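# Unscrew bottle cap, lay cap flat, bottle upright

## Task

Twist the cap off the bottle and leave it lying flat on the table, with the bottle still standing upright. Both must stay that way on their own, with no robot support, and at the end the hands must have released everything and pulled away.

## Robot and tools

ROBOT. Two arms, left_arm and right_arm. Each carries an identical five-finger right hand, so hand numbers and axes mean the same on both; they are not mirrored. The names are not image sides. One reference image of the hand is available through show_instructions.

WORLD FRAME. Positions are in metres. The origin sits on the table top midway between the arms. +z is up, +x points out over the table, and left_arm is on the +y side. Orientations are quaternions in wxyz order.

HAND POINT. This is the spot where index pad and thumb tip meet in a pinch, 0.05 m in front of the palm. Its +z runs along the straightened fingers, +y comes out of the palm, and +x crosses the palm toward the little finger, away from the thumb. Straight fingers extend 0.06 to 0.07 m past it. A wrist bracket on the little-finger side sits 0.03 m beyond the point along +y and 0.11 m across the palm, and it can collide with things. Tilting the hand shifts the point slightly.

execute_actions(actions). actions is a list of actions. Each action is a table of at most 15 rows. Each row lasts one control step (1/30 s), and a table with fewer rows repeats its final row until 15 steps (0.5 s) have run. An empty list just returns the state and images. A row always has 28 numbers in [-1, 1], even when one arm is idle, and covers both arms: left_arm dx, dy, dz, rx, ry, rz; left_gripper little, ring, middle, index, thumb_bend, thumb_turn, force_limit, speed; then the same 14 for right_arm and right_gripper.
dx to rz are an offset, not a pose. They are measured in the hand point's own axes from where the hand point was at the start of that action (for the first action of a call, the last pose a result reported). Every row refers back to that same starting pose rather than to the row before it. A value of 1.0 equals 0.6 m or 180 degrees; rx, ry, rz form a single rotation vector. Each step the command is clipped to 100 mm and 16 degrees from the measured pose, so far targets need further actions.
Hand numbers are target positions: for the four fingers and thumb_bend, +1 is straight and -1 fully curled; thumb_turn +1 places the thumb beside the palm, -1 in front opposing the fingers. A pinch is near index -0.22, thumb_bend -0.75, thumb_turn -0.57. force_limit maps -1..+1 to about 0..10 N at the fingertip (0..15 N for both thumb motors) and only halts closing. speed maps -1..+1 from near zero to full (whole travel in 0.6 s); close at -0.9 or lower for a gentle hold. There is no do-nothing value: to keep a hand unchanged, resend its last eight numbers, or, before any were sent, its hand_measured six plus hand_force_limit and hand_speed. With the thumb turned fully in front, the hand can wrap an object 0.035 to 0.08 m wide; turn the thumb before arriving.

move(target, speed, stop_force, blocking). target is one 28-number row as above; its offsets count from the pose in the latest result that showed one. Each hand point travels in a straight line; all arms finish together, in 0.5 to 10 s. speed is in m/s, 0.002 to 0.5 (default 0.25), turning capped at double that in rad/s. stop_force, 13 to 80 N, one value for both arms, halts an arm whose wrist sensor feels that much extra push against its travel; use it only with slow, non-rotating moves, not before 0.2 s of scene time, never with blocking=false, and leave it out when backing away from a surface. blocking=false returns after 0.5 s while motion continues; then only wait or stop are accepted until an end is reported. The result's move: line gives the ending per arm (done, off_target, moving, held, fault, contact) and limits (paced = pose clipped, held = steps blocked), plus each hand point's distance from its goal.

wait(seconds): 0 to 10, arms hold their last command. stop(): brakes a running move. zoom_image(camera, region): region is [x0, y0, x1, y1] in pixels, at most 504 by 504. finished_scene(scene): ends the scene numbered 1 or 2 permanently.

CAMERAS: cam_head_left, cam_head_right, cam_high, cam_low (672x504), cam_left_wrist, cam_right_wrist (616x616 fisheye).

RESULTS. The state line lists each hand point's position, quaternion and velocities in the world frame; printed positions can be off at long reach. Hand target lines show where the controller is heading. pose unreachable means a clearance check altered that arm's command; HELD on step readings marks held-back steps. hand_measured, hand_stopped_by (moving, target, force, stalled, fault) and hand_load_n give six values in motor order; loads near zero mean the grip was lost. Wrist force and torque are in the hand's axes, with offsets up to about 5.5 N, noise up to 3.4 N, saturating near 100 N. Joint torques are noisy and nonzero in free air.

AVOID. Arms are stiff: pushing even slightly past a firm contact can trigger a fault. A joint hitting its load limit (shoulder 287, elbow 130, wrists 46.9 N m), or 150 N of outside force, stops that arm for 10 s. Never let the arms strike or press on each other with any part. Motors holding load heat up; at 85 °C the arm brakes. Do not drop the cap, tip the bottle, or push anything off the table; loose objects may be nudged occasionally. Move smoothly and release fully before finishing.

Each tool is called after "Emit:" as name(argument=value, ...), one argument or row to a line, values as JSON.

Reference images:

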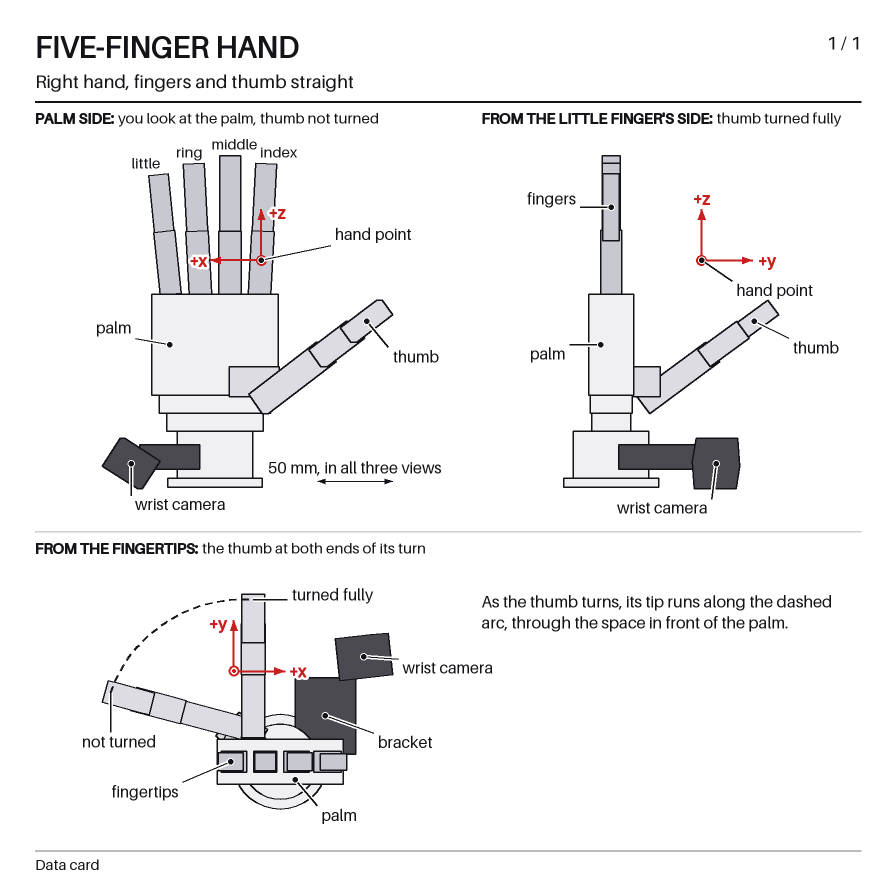

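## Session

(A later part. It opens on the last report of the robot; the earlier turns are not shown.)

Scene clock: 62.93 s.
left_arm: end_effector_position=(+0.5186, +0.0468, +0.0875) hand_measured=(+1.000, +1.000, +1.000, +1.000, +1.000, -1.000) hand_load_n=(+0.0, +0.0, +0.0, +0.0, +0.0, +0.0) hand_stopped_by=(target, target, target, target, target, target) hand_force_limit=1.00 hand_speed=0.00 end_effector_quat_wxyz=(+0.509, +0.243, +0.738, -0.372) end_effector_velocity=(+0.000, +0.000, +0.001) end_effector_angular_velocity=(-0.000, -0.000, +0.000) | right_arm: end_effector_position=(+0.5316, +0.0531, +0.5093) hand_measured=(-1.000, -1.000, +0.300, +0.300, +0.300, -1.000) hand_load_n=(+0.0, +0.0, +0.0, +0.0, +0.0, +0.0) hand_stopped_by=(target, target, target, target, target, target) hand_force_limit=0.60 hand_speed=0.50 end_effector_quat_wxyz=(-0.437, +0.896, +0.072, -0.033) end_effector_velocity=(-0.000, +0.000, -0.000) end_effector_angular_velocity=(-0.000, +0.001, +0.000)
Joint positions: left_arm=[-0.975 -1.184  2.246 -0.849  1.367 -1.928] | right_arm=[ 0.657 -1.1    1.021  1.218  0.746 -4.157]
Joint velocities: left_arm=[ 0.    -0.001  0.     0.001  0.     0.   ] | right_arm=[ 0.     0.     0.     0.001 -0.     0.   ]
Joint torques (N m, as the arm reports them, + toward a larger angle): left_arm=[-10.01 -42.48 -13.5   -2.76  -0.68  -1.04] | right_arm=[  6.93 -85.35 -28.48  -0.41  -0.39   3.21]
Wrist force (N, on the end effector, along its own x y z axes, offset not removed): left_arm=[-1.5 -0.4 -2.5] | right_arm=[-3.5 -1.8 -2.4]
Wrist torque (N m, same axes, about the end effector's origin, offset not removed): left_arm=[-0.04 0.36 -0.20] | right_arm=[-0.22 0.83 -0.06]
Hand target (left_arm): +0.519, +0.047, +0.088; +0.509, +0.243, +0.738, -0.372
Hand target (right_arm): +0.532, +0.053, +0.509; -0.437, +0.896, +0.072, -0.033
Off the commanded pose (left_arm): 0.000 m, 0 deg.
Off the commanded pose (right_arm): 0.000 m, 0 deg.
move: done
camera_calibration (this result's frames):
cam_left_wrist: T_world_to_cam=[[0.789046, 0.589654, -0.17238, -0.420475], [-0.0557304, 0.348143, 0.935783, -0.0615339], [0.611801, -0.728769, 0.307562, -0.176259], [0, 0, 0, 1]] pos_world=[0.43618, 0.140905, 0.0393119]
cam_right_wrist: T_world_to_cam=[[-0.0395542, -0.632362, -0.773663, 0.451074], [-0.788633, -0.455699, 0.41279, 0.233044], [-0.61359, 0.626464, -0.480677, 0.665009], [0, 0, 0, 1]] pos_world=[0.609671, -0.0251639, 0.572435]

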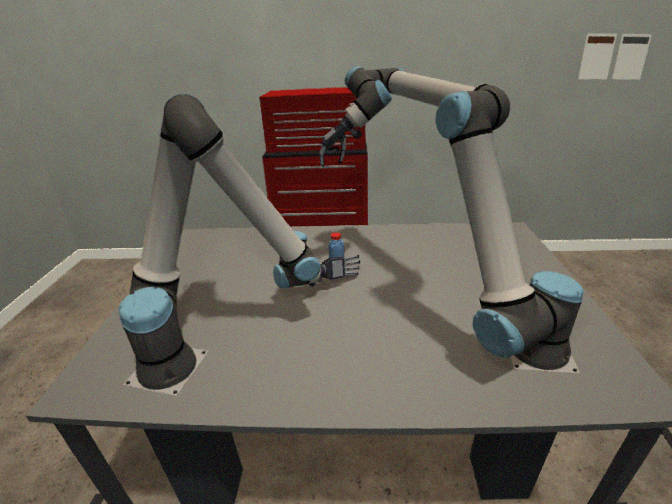

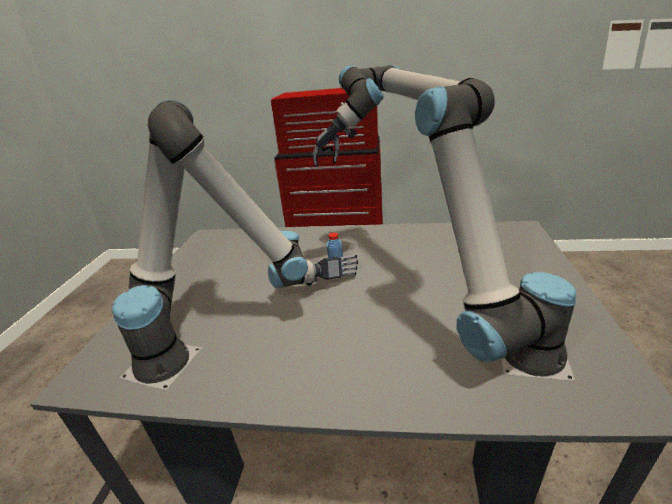

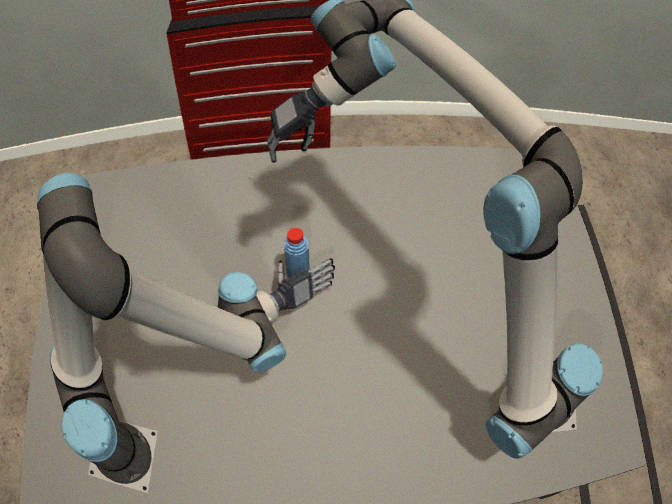

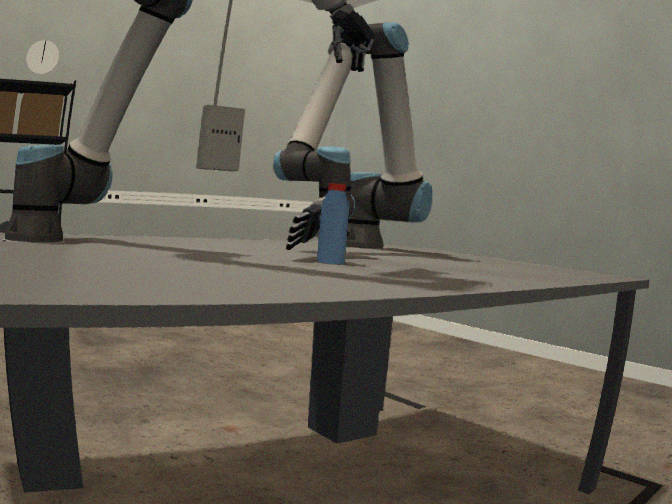

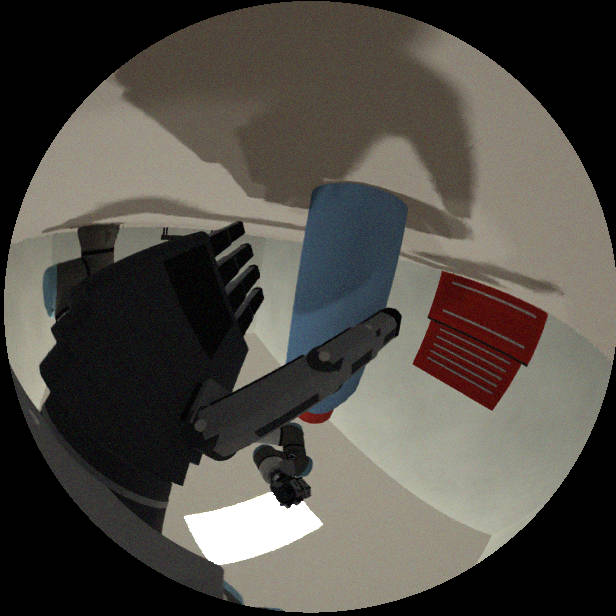

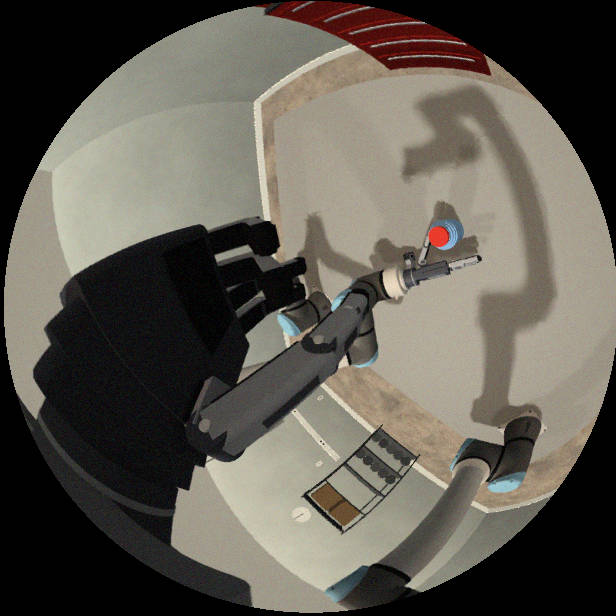

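Emit:
move(
  target=[-0.058,-0.019,-0.013,0,-0.067,0.099,1,1,1,1,1,-1,1,0,0,0,0,0,0,0,-1,-1,0.3,0.3,0.3,-1,0.6,0.5],
  speed=0.1,
)

Emit:
move(
  target=[0,0.05,0.05,0,0,0,1,1,1,1,1,-1,1,0,0,0,0,0,0,0,-1,-1,0.3,0.3,0.3,-1,0.6,0.5],
  speed=0.05,
)

Scene clock: 65.43 s.
left_arm: end_effector_position=(+0.5184, +0.0468, +0.1248) hand_measured=(+1.000, +1.000, +1.000, +1.000, +1.000, -1.000) hand_load_n=(+0.0, +0.0, +0.0, +0.0, +0.0, +0.0) hand_stopped_by=(target, target, target, target, target, target) hand_force_limit=1.00 hand_speed=0.00 end_effector_quat_wxyz=(+0.634, +0.313, +0.635, -0.312) end_effector_velocity=(-0.000, +0.001, +0.001) end_effector_angular_velocity=(+0.002, -0.016, -0.001) | right_arm: end_effector_position=(+0.5316, +0.0531, +0.5093) hand_measured=(-1.000, -1.000, +0.300, +0.300, +0.300, -1.000) hand_load_n=(+0.0, +0.0, +0.0, +0.0, +0.0, +0.0) hand_stopped_by=(target, target, target, target, target, target) hand_force_limit=0.60 hand_speed=0.50 end_effector_quat_wxyz=(-0.437, +0.896, +0.072, -0.033) end_effector_velocity=(-0.001, -0.000, +0.001) end_effector_angular_velocity=(-0.001, +0.001, +0.000)
Joint positions: left_arm=[-0.98  -1.143  2.302 -1.157  1.325 -1.571] | right_arm=[ 0.657 -1.1    1.021  1.218  0.746 -4.157]
Joint velocities: left_arm=[ 0.002  0.004  0.003 -0.014  0.003  0.016] | right_arm=[ 0.    -0.001 -0.     0.002 -0.     0.   ]
Joint torques (N m, as the arm reports them, + toward a larger angle): left_arm=[ 11.81 -42.67 -11.16  -3.42   2.41   1.39] | right_arm=[  6.13 -85.17 -28.12  -0.1   -0.24   3.36]
Wrist force (N, on the end effector, along its own x y z axes, offset not removed): left_arm=[-0.4 -1.1 -2.6] | right_arm=[3.0 -1.8 3.6]
Wrist torque (N m, same axes, about the end effector's origin, offset not removed): left_arm=[-0.19 0.23 -0.16] | right_arm=[-0.68 -0.39 0.06]
Hand target (left_arm): +0.518, +0.047, +0.125; +0.634, +0.314, +0.634, -0.312
Hand target (right_arm): +0.532, +0.053, +0.509; -0.437, +0.896, +0.072, -0.033
Off the commanded pose (left_arm): 0.000 m, 0 deg.
Off the commanded pose (right_arm): 0.000 m, 0 deg.
move: done
camera_calibration (this result's frames):
cam_left_wrist: T_world_to_cam=[[0.79571, 0.589359, 0.139647, -0.456306], [-0.393726, 0.32812, 0.858672, 0.0893502], [0.460245, -0.738236, 0.493135, -0.131794], [0, 0, 0, 1]] pos_world=[0.458924, 0.142315, 0.0519915]
cam_right_wrist: T_world_to_cam=[[-0.0395544, -0.632362, -0.773663, 0.451074], [-0.788633, -0.455699, 0.412791, 0.233044], [-0.61359, 0.626464, -0.480677, 0.665009], [0, 0, 0, 1]] pos_world=[0.609671, -0.0251639, 0.572435]

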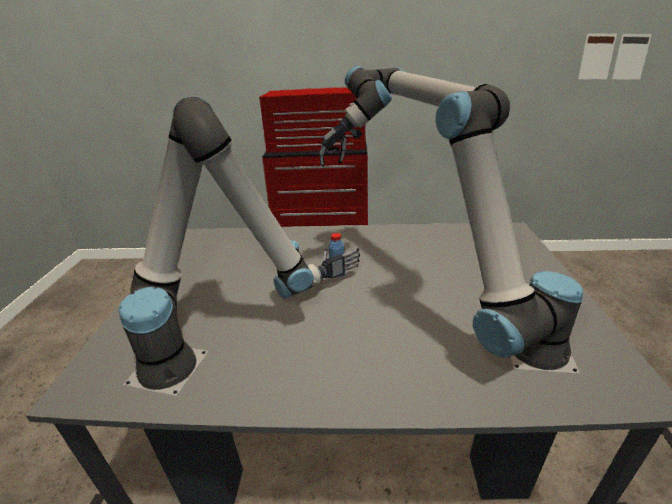

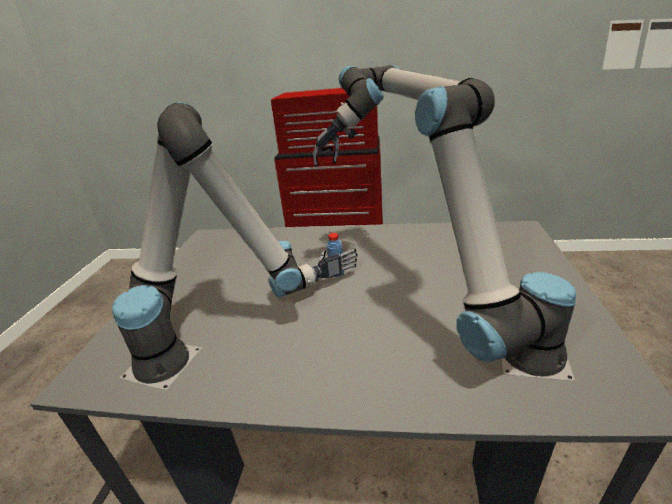

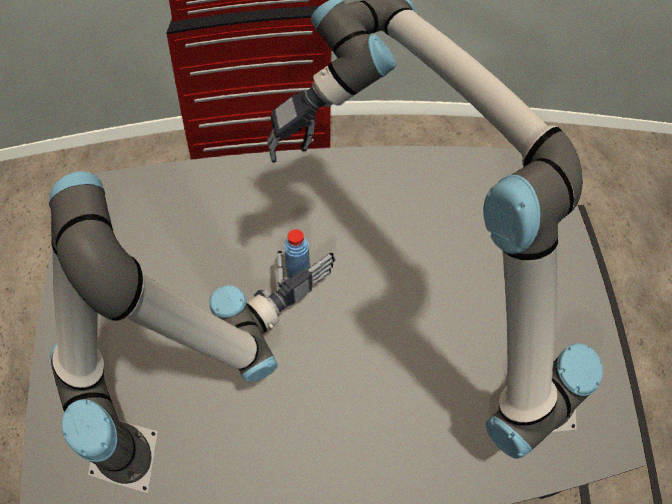

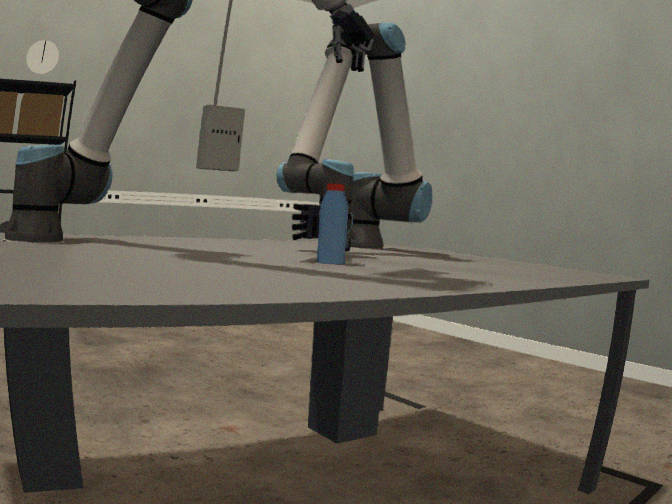

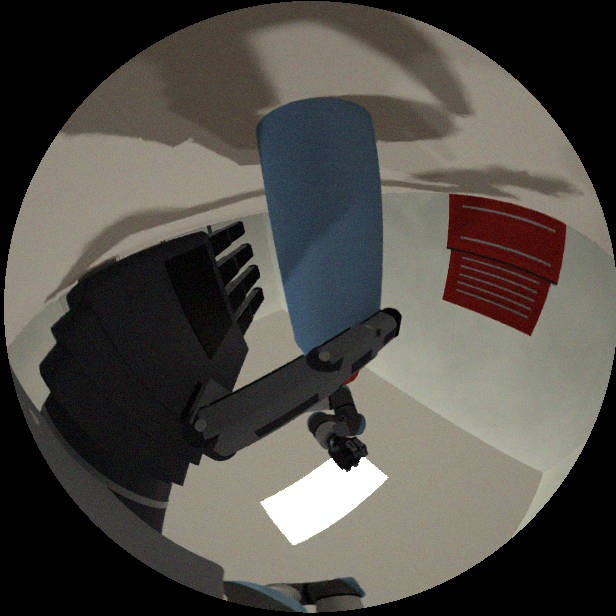

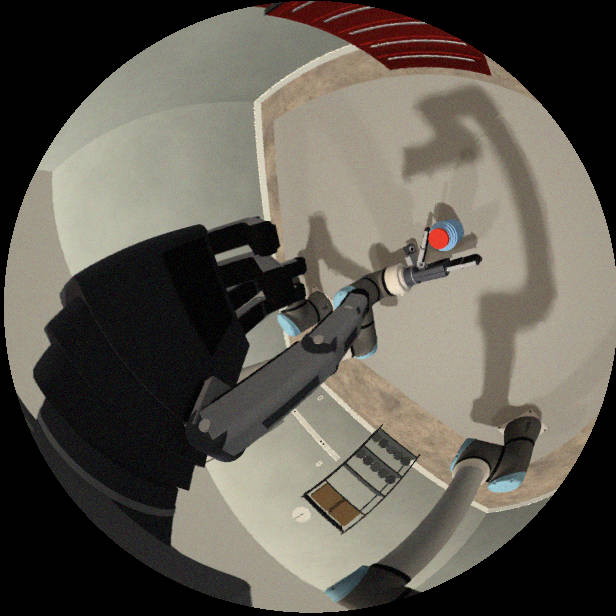

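Scene clock: 66.73 s.
left_arm: end_effector_position=(+0.5601, +0.0413, +0.1248) hand_measured=(+1.000, +1.000, +1.000, +1.000, +1.000, -1.000) hand_load_n=(+0.0, +0.0, +0.0, +0.0, +0.0, +0.0) hand_stopped_by=(target, target, target, target, target, target) hand_force_limit=1.00 hand_speed=0.00 end_effector_quat_wxyz=(+0.634, +0.313, +0.635, -0.312) end_effector_velocity=(+0.003, -0.000, +0.000) end_effector_angular_velocity=(+0.000, -0.000, +0.001) | right_arm: end_effector_position=(+0.5316, +0.0531, +0.5093) hand_measured=(-1.000, -1.000, +0.300, +0.300, +0.300, -1.000) hand_load_n=(+0.0, +0.0, +0.0, +0.0, +0.0, +0.0) hand_stopped_by=(target, target, target, target, target, target) hand_force_limit=0.60 hand_speed=0.50 end_effector_quat_wxyz=(-0.437, +0.896, +0.072, -0.033) end_effector_velocity=(-0.000, -0.000, +0.000) end_effector_angular_velocity=(+0.000, -0.000, +0.000)
Joint positions: left_arm=[-0.909 -1.112  2.237 -1.123  1.395 -1.571] | right_arm=[ 0.657 -1.1    1.021  1.218  0.746 -4.157]
Joint velocities: left_arm=[ 0.004  0.002 -0.005  0.003  0.004  0.   ] | right_arm=[ 0.    -0.001  0.     0.     0.    -0.   ]
Joint torques (N m, as the arm reports them, + toward a larger angle): left_arm=[ 10.91 -46.59 -27.99  -0.23   2.34   1.59] | right_arm=[  8.79 -88.14 -28.96  -0.21  -0.53   3.45]
Wrist force (N, on the end effector, along its own x y z axes, offset not removed): left_arm=[-1.2 0.2 -4.8] | right_arm=[2.8 -0.2 2.9]
Wrist torque (N m, same axes, about the end effector's origin, offset not removed): left_arm=[0.20 0.34 -0.07] | right_arm=[-0.49 -0.43 0.15]
Hand target (left_arm): +0.560, +0.041, +0.125; +0.634, +0.313, +0.635, -0.312
Hand target (right_arm): +0.532, +0.053, +0.509; -0.437, +0.896, +0.072, -0.033
Off the commanded pose (left_arm): 0.000 m, 0 deg.
Off the commanded pose (right_arm): 0.000 m, 0 deg.
move: done
camera_calibration (this result's frames):
cam_left_wrist: T_world_to_cam=[[0.795694, 0.589392, 0.1396, -0.486246], [-0.393712, 0.328141, 0.85867, 0.107585], [0.460285, -0.738201, 0.49315, -0.155105], [0, 0, 0, 1]] pos_world=[0.500653, 0.136788, 0.0519896]
cam_right_wrist: T_world_to_cam=[[-0.0395543, -0.632362, -0.773663, 0.451074], [-0.788633, -0.455699, 0.41279, 0.233044], [-0.61359, 0.626464, -0.480677, 0.665009], [0, 0, 0, 1]] pos_world=[0.609671, -0.0251639, 0.572435]

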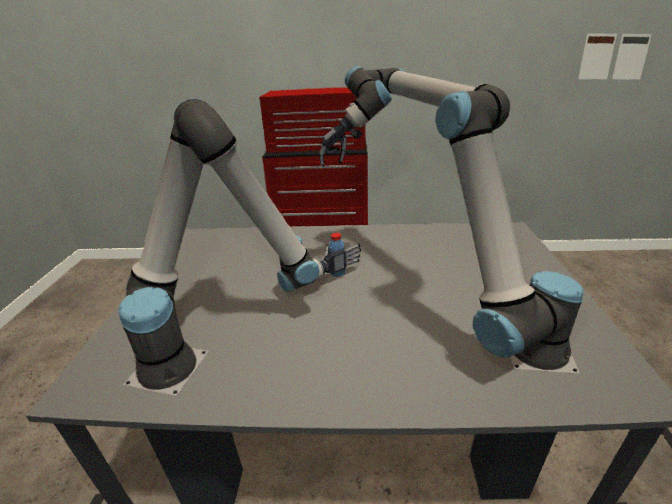

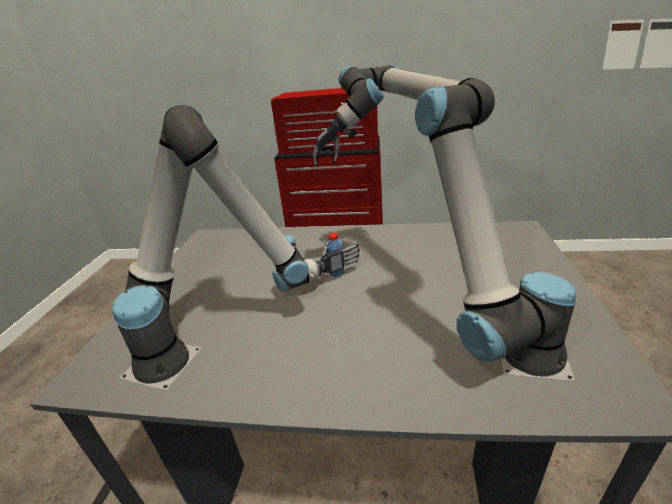

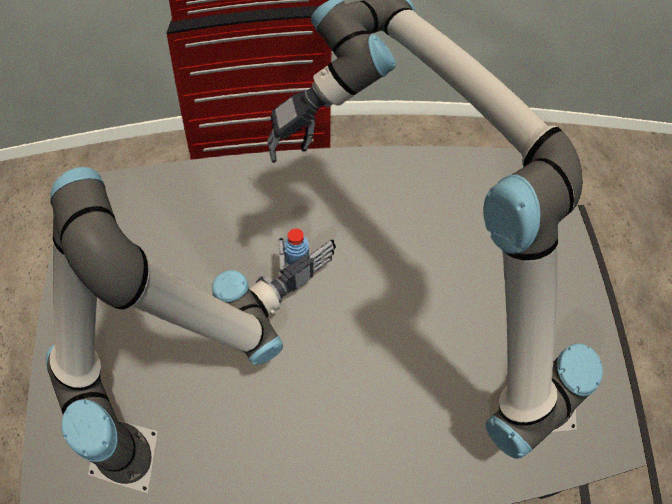

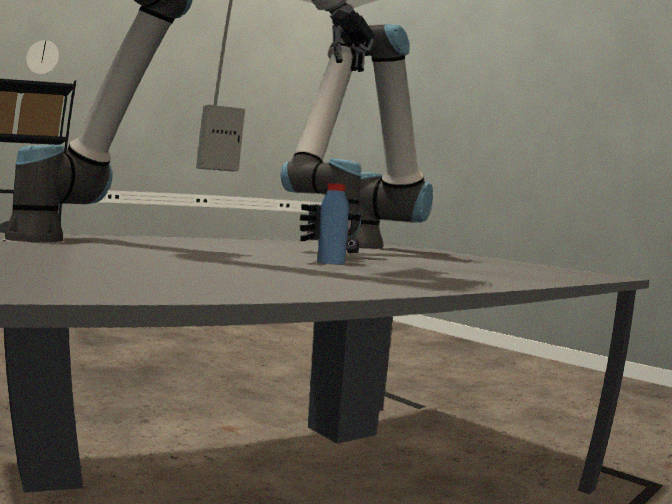

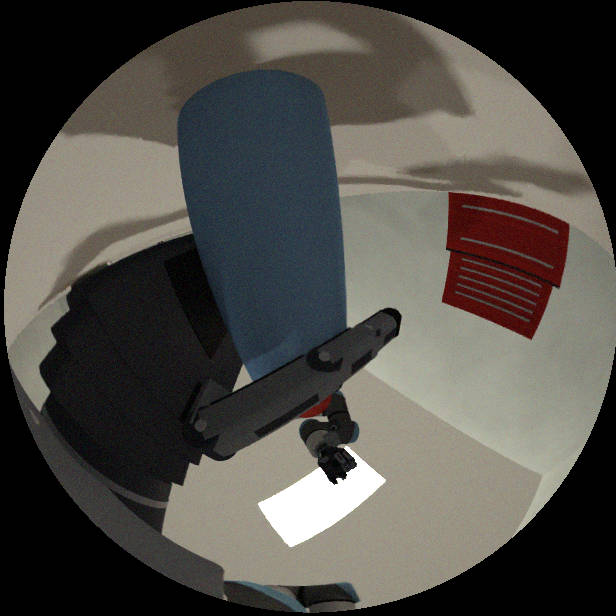

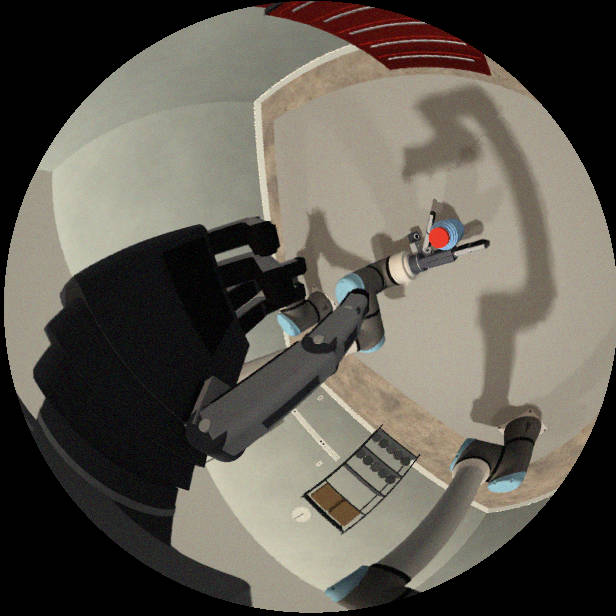

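Emit:
move(
  target=[0,0,0,0,0,0,-1,-1,-1,-1,-1,-1,1,-0.3,0,0.287,0.229,0,0.522,0.416,-1,-1,0.3,0.3,0.3,-1,0.6,0.5],
  speed=0.4,
)

Scene clock: 70.23 s.
left_arm: end_effector_position=(+0.5601, +0.0413, +0.1248) hand_measured=(+0.004, +0.038, +0.048, +0.076, +0.468, -0.998) hand_load_n=(+12.5, +6.5, +10.0, +7.0, +29.5, +17.0) hand_stopped_by=(force, force, force, force, force, target) hand_force_limit=1.00 hand_speed=-0.30 end_effector_quat_wxyz=(+0.634, +0.313, +0.635, -0.312) end_effector_velocity=(+0.000, +0.000, -0.001) end_effector_angular_velocity=(+0.001, +0.001, +0.001) | right_arm: end_effector_position=(+0.5326, +0.0554, +0.2890) hand_measured=(-1.000, -1.000, +0.300, +0.300, +0.300, -1.000) hand_load_n=(+0.0, +0.0, +0.0, +0.0, +0.0, +0.0) hand_stopped_by=(target, target, target, target, target, target) hand_force_limit=0.60 hand_speed=0.50 end_effector_quat_wxyz=(+0.250, -0.509, +0.743, -0.355) end_effector_velocity=(-0.000, +0.000, -0.002) end_effector_angular_velocity=(-0.002, +0.006, -0.016)
Joint positions: left_arm=[-0.909 -1.112  2.237 -1.123  1.395 -1.571] | right_arm=[ 1.058 -0.997  1.268  0.957  2.419 -2.002]
Joint velocities: left_arm=[-0.     0.001 -0.     0.    -0.001  0.   ] | right_arm=[ 0.001  0.01  -0.009  0.024  0.002  0.025]
Joint torques (N m, as the arm reports them, + toward a larger angle): left_arm=[-11.26 -61.47 -10.94  -2.92  -2.7   -2.01] | right_arm=[ 18.38 -69.45 -52.3    6.69   5.     2.64]
Wrist force (N, on the end effector, along its own x y z axes, offset not removed): left_arm=[-2.9 -1.4 -1.6] | right_arm=[-4.7 -0.7 5.3]
Wrist torque (N m, same axes, about the end effector's origin, offset not removed): left_arm=[-0.30 0.20 -0.14] | right_arm=[-0.64 0.50 -0.41]
Hand target (left_arm): +0.560, +0.041, +0.125; +0.634, +0.313, +0.635, -0.312
Hand target (right_arm): +0.533, +0.055, +0.289; +0.249, -0.508, +0.744, -0.355
Off the commanded pose (left_arm): 0.000 m, 0 deg.
Off the commanded pose (right_arm): 0.001 m, 0 deg.
move: done
camera_calibration (this result's frames):
cam_left_wrist: T_world_to_cam=[[0.795694, 0.589392, 0.1396, -0.486246], [-0.393712, 0.328141, 0.85867, 0.107585], [0.460285, -0.738201, 0.49315, -0.155105], [0, 0, 0, 1]] pos_world=[0.500653, 0.136788, 0.0519896]
cam_right_wrist: T_world_to_cam=[[-0.529455, 0.362801, -0.766846, 0.485953], [0.00116439, 0.904249, 0.427003, -0.174291], [0.848337, 0.225186, -0.479182, -0.198564], [0, 0, 0, 1]] pos_world=[0.425943, 0.0260126, 0.351926]

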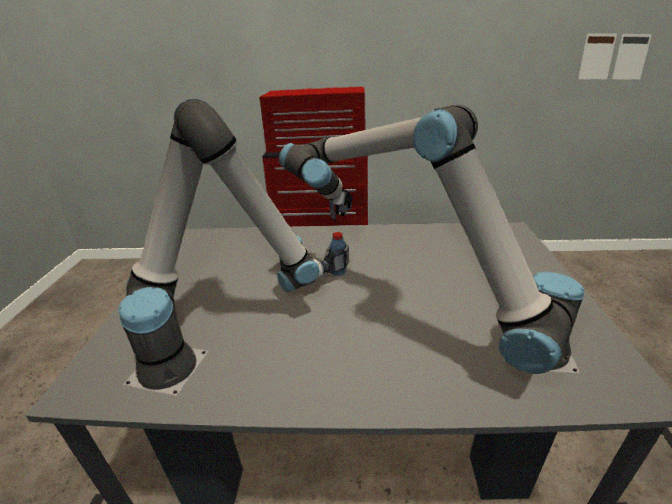

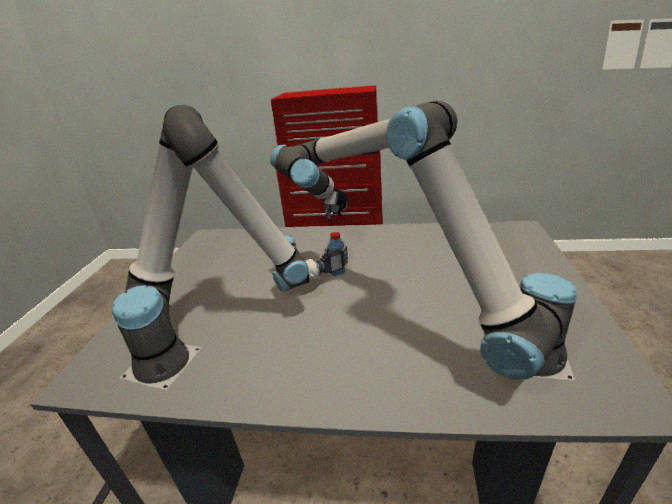

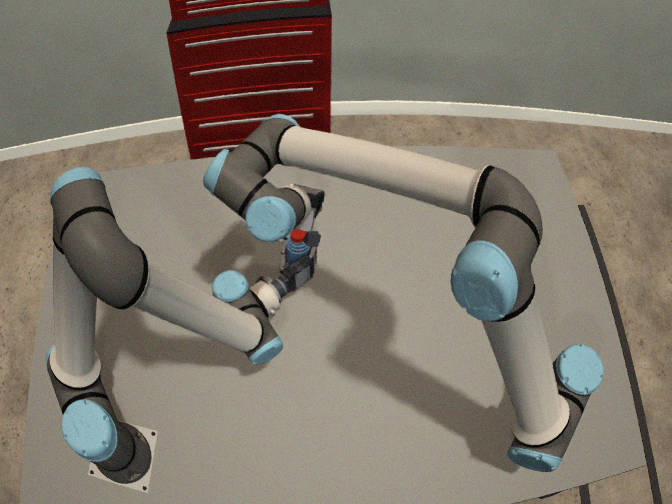

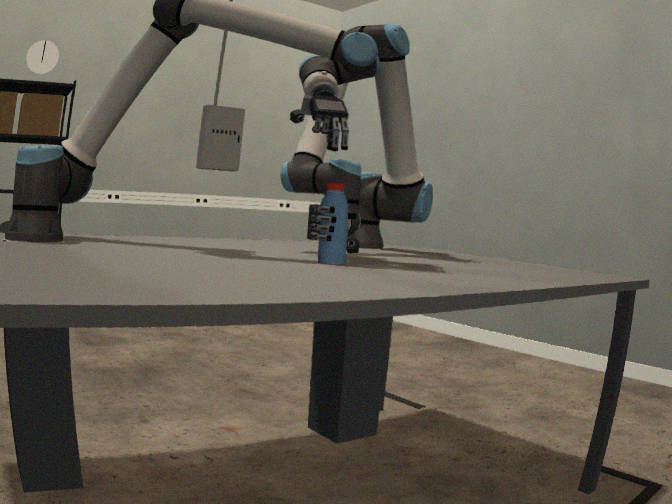

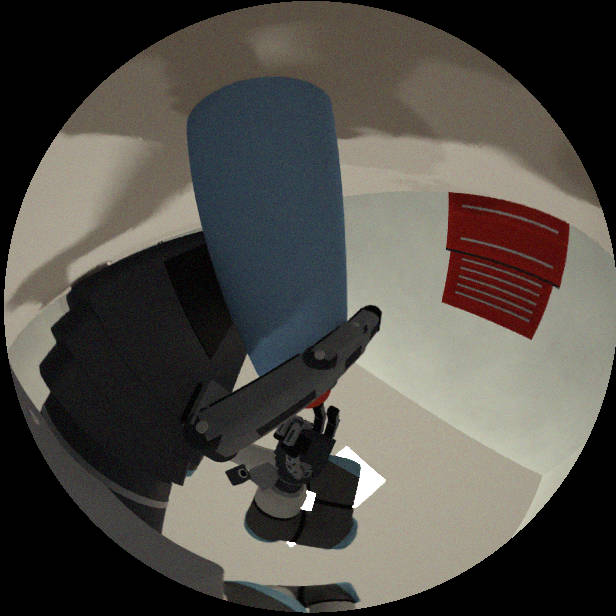

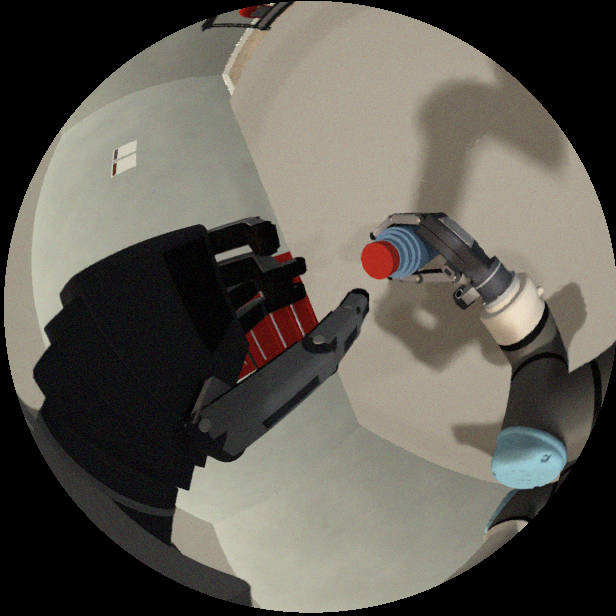

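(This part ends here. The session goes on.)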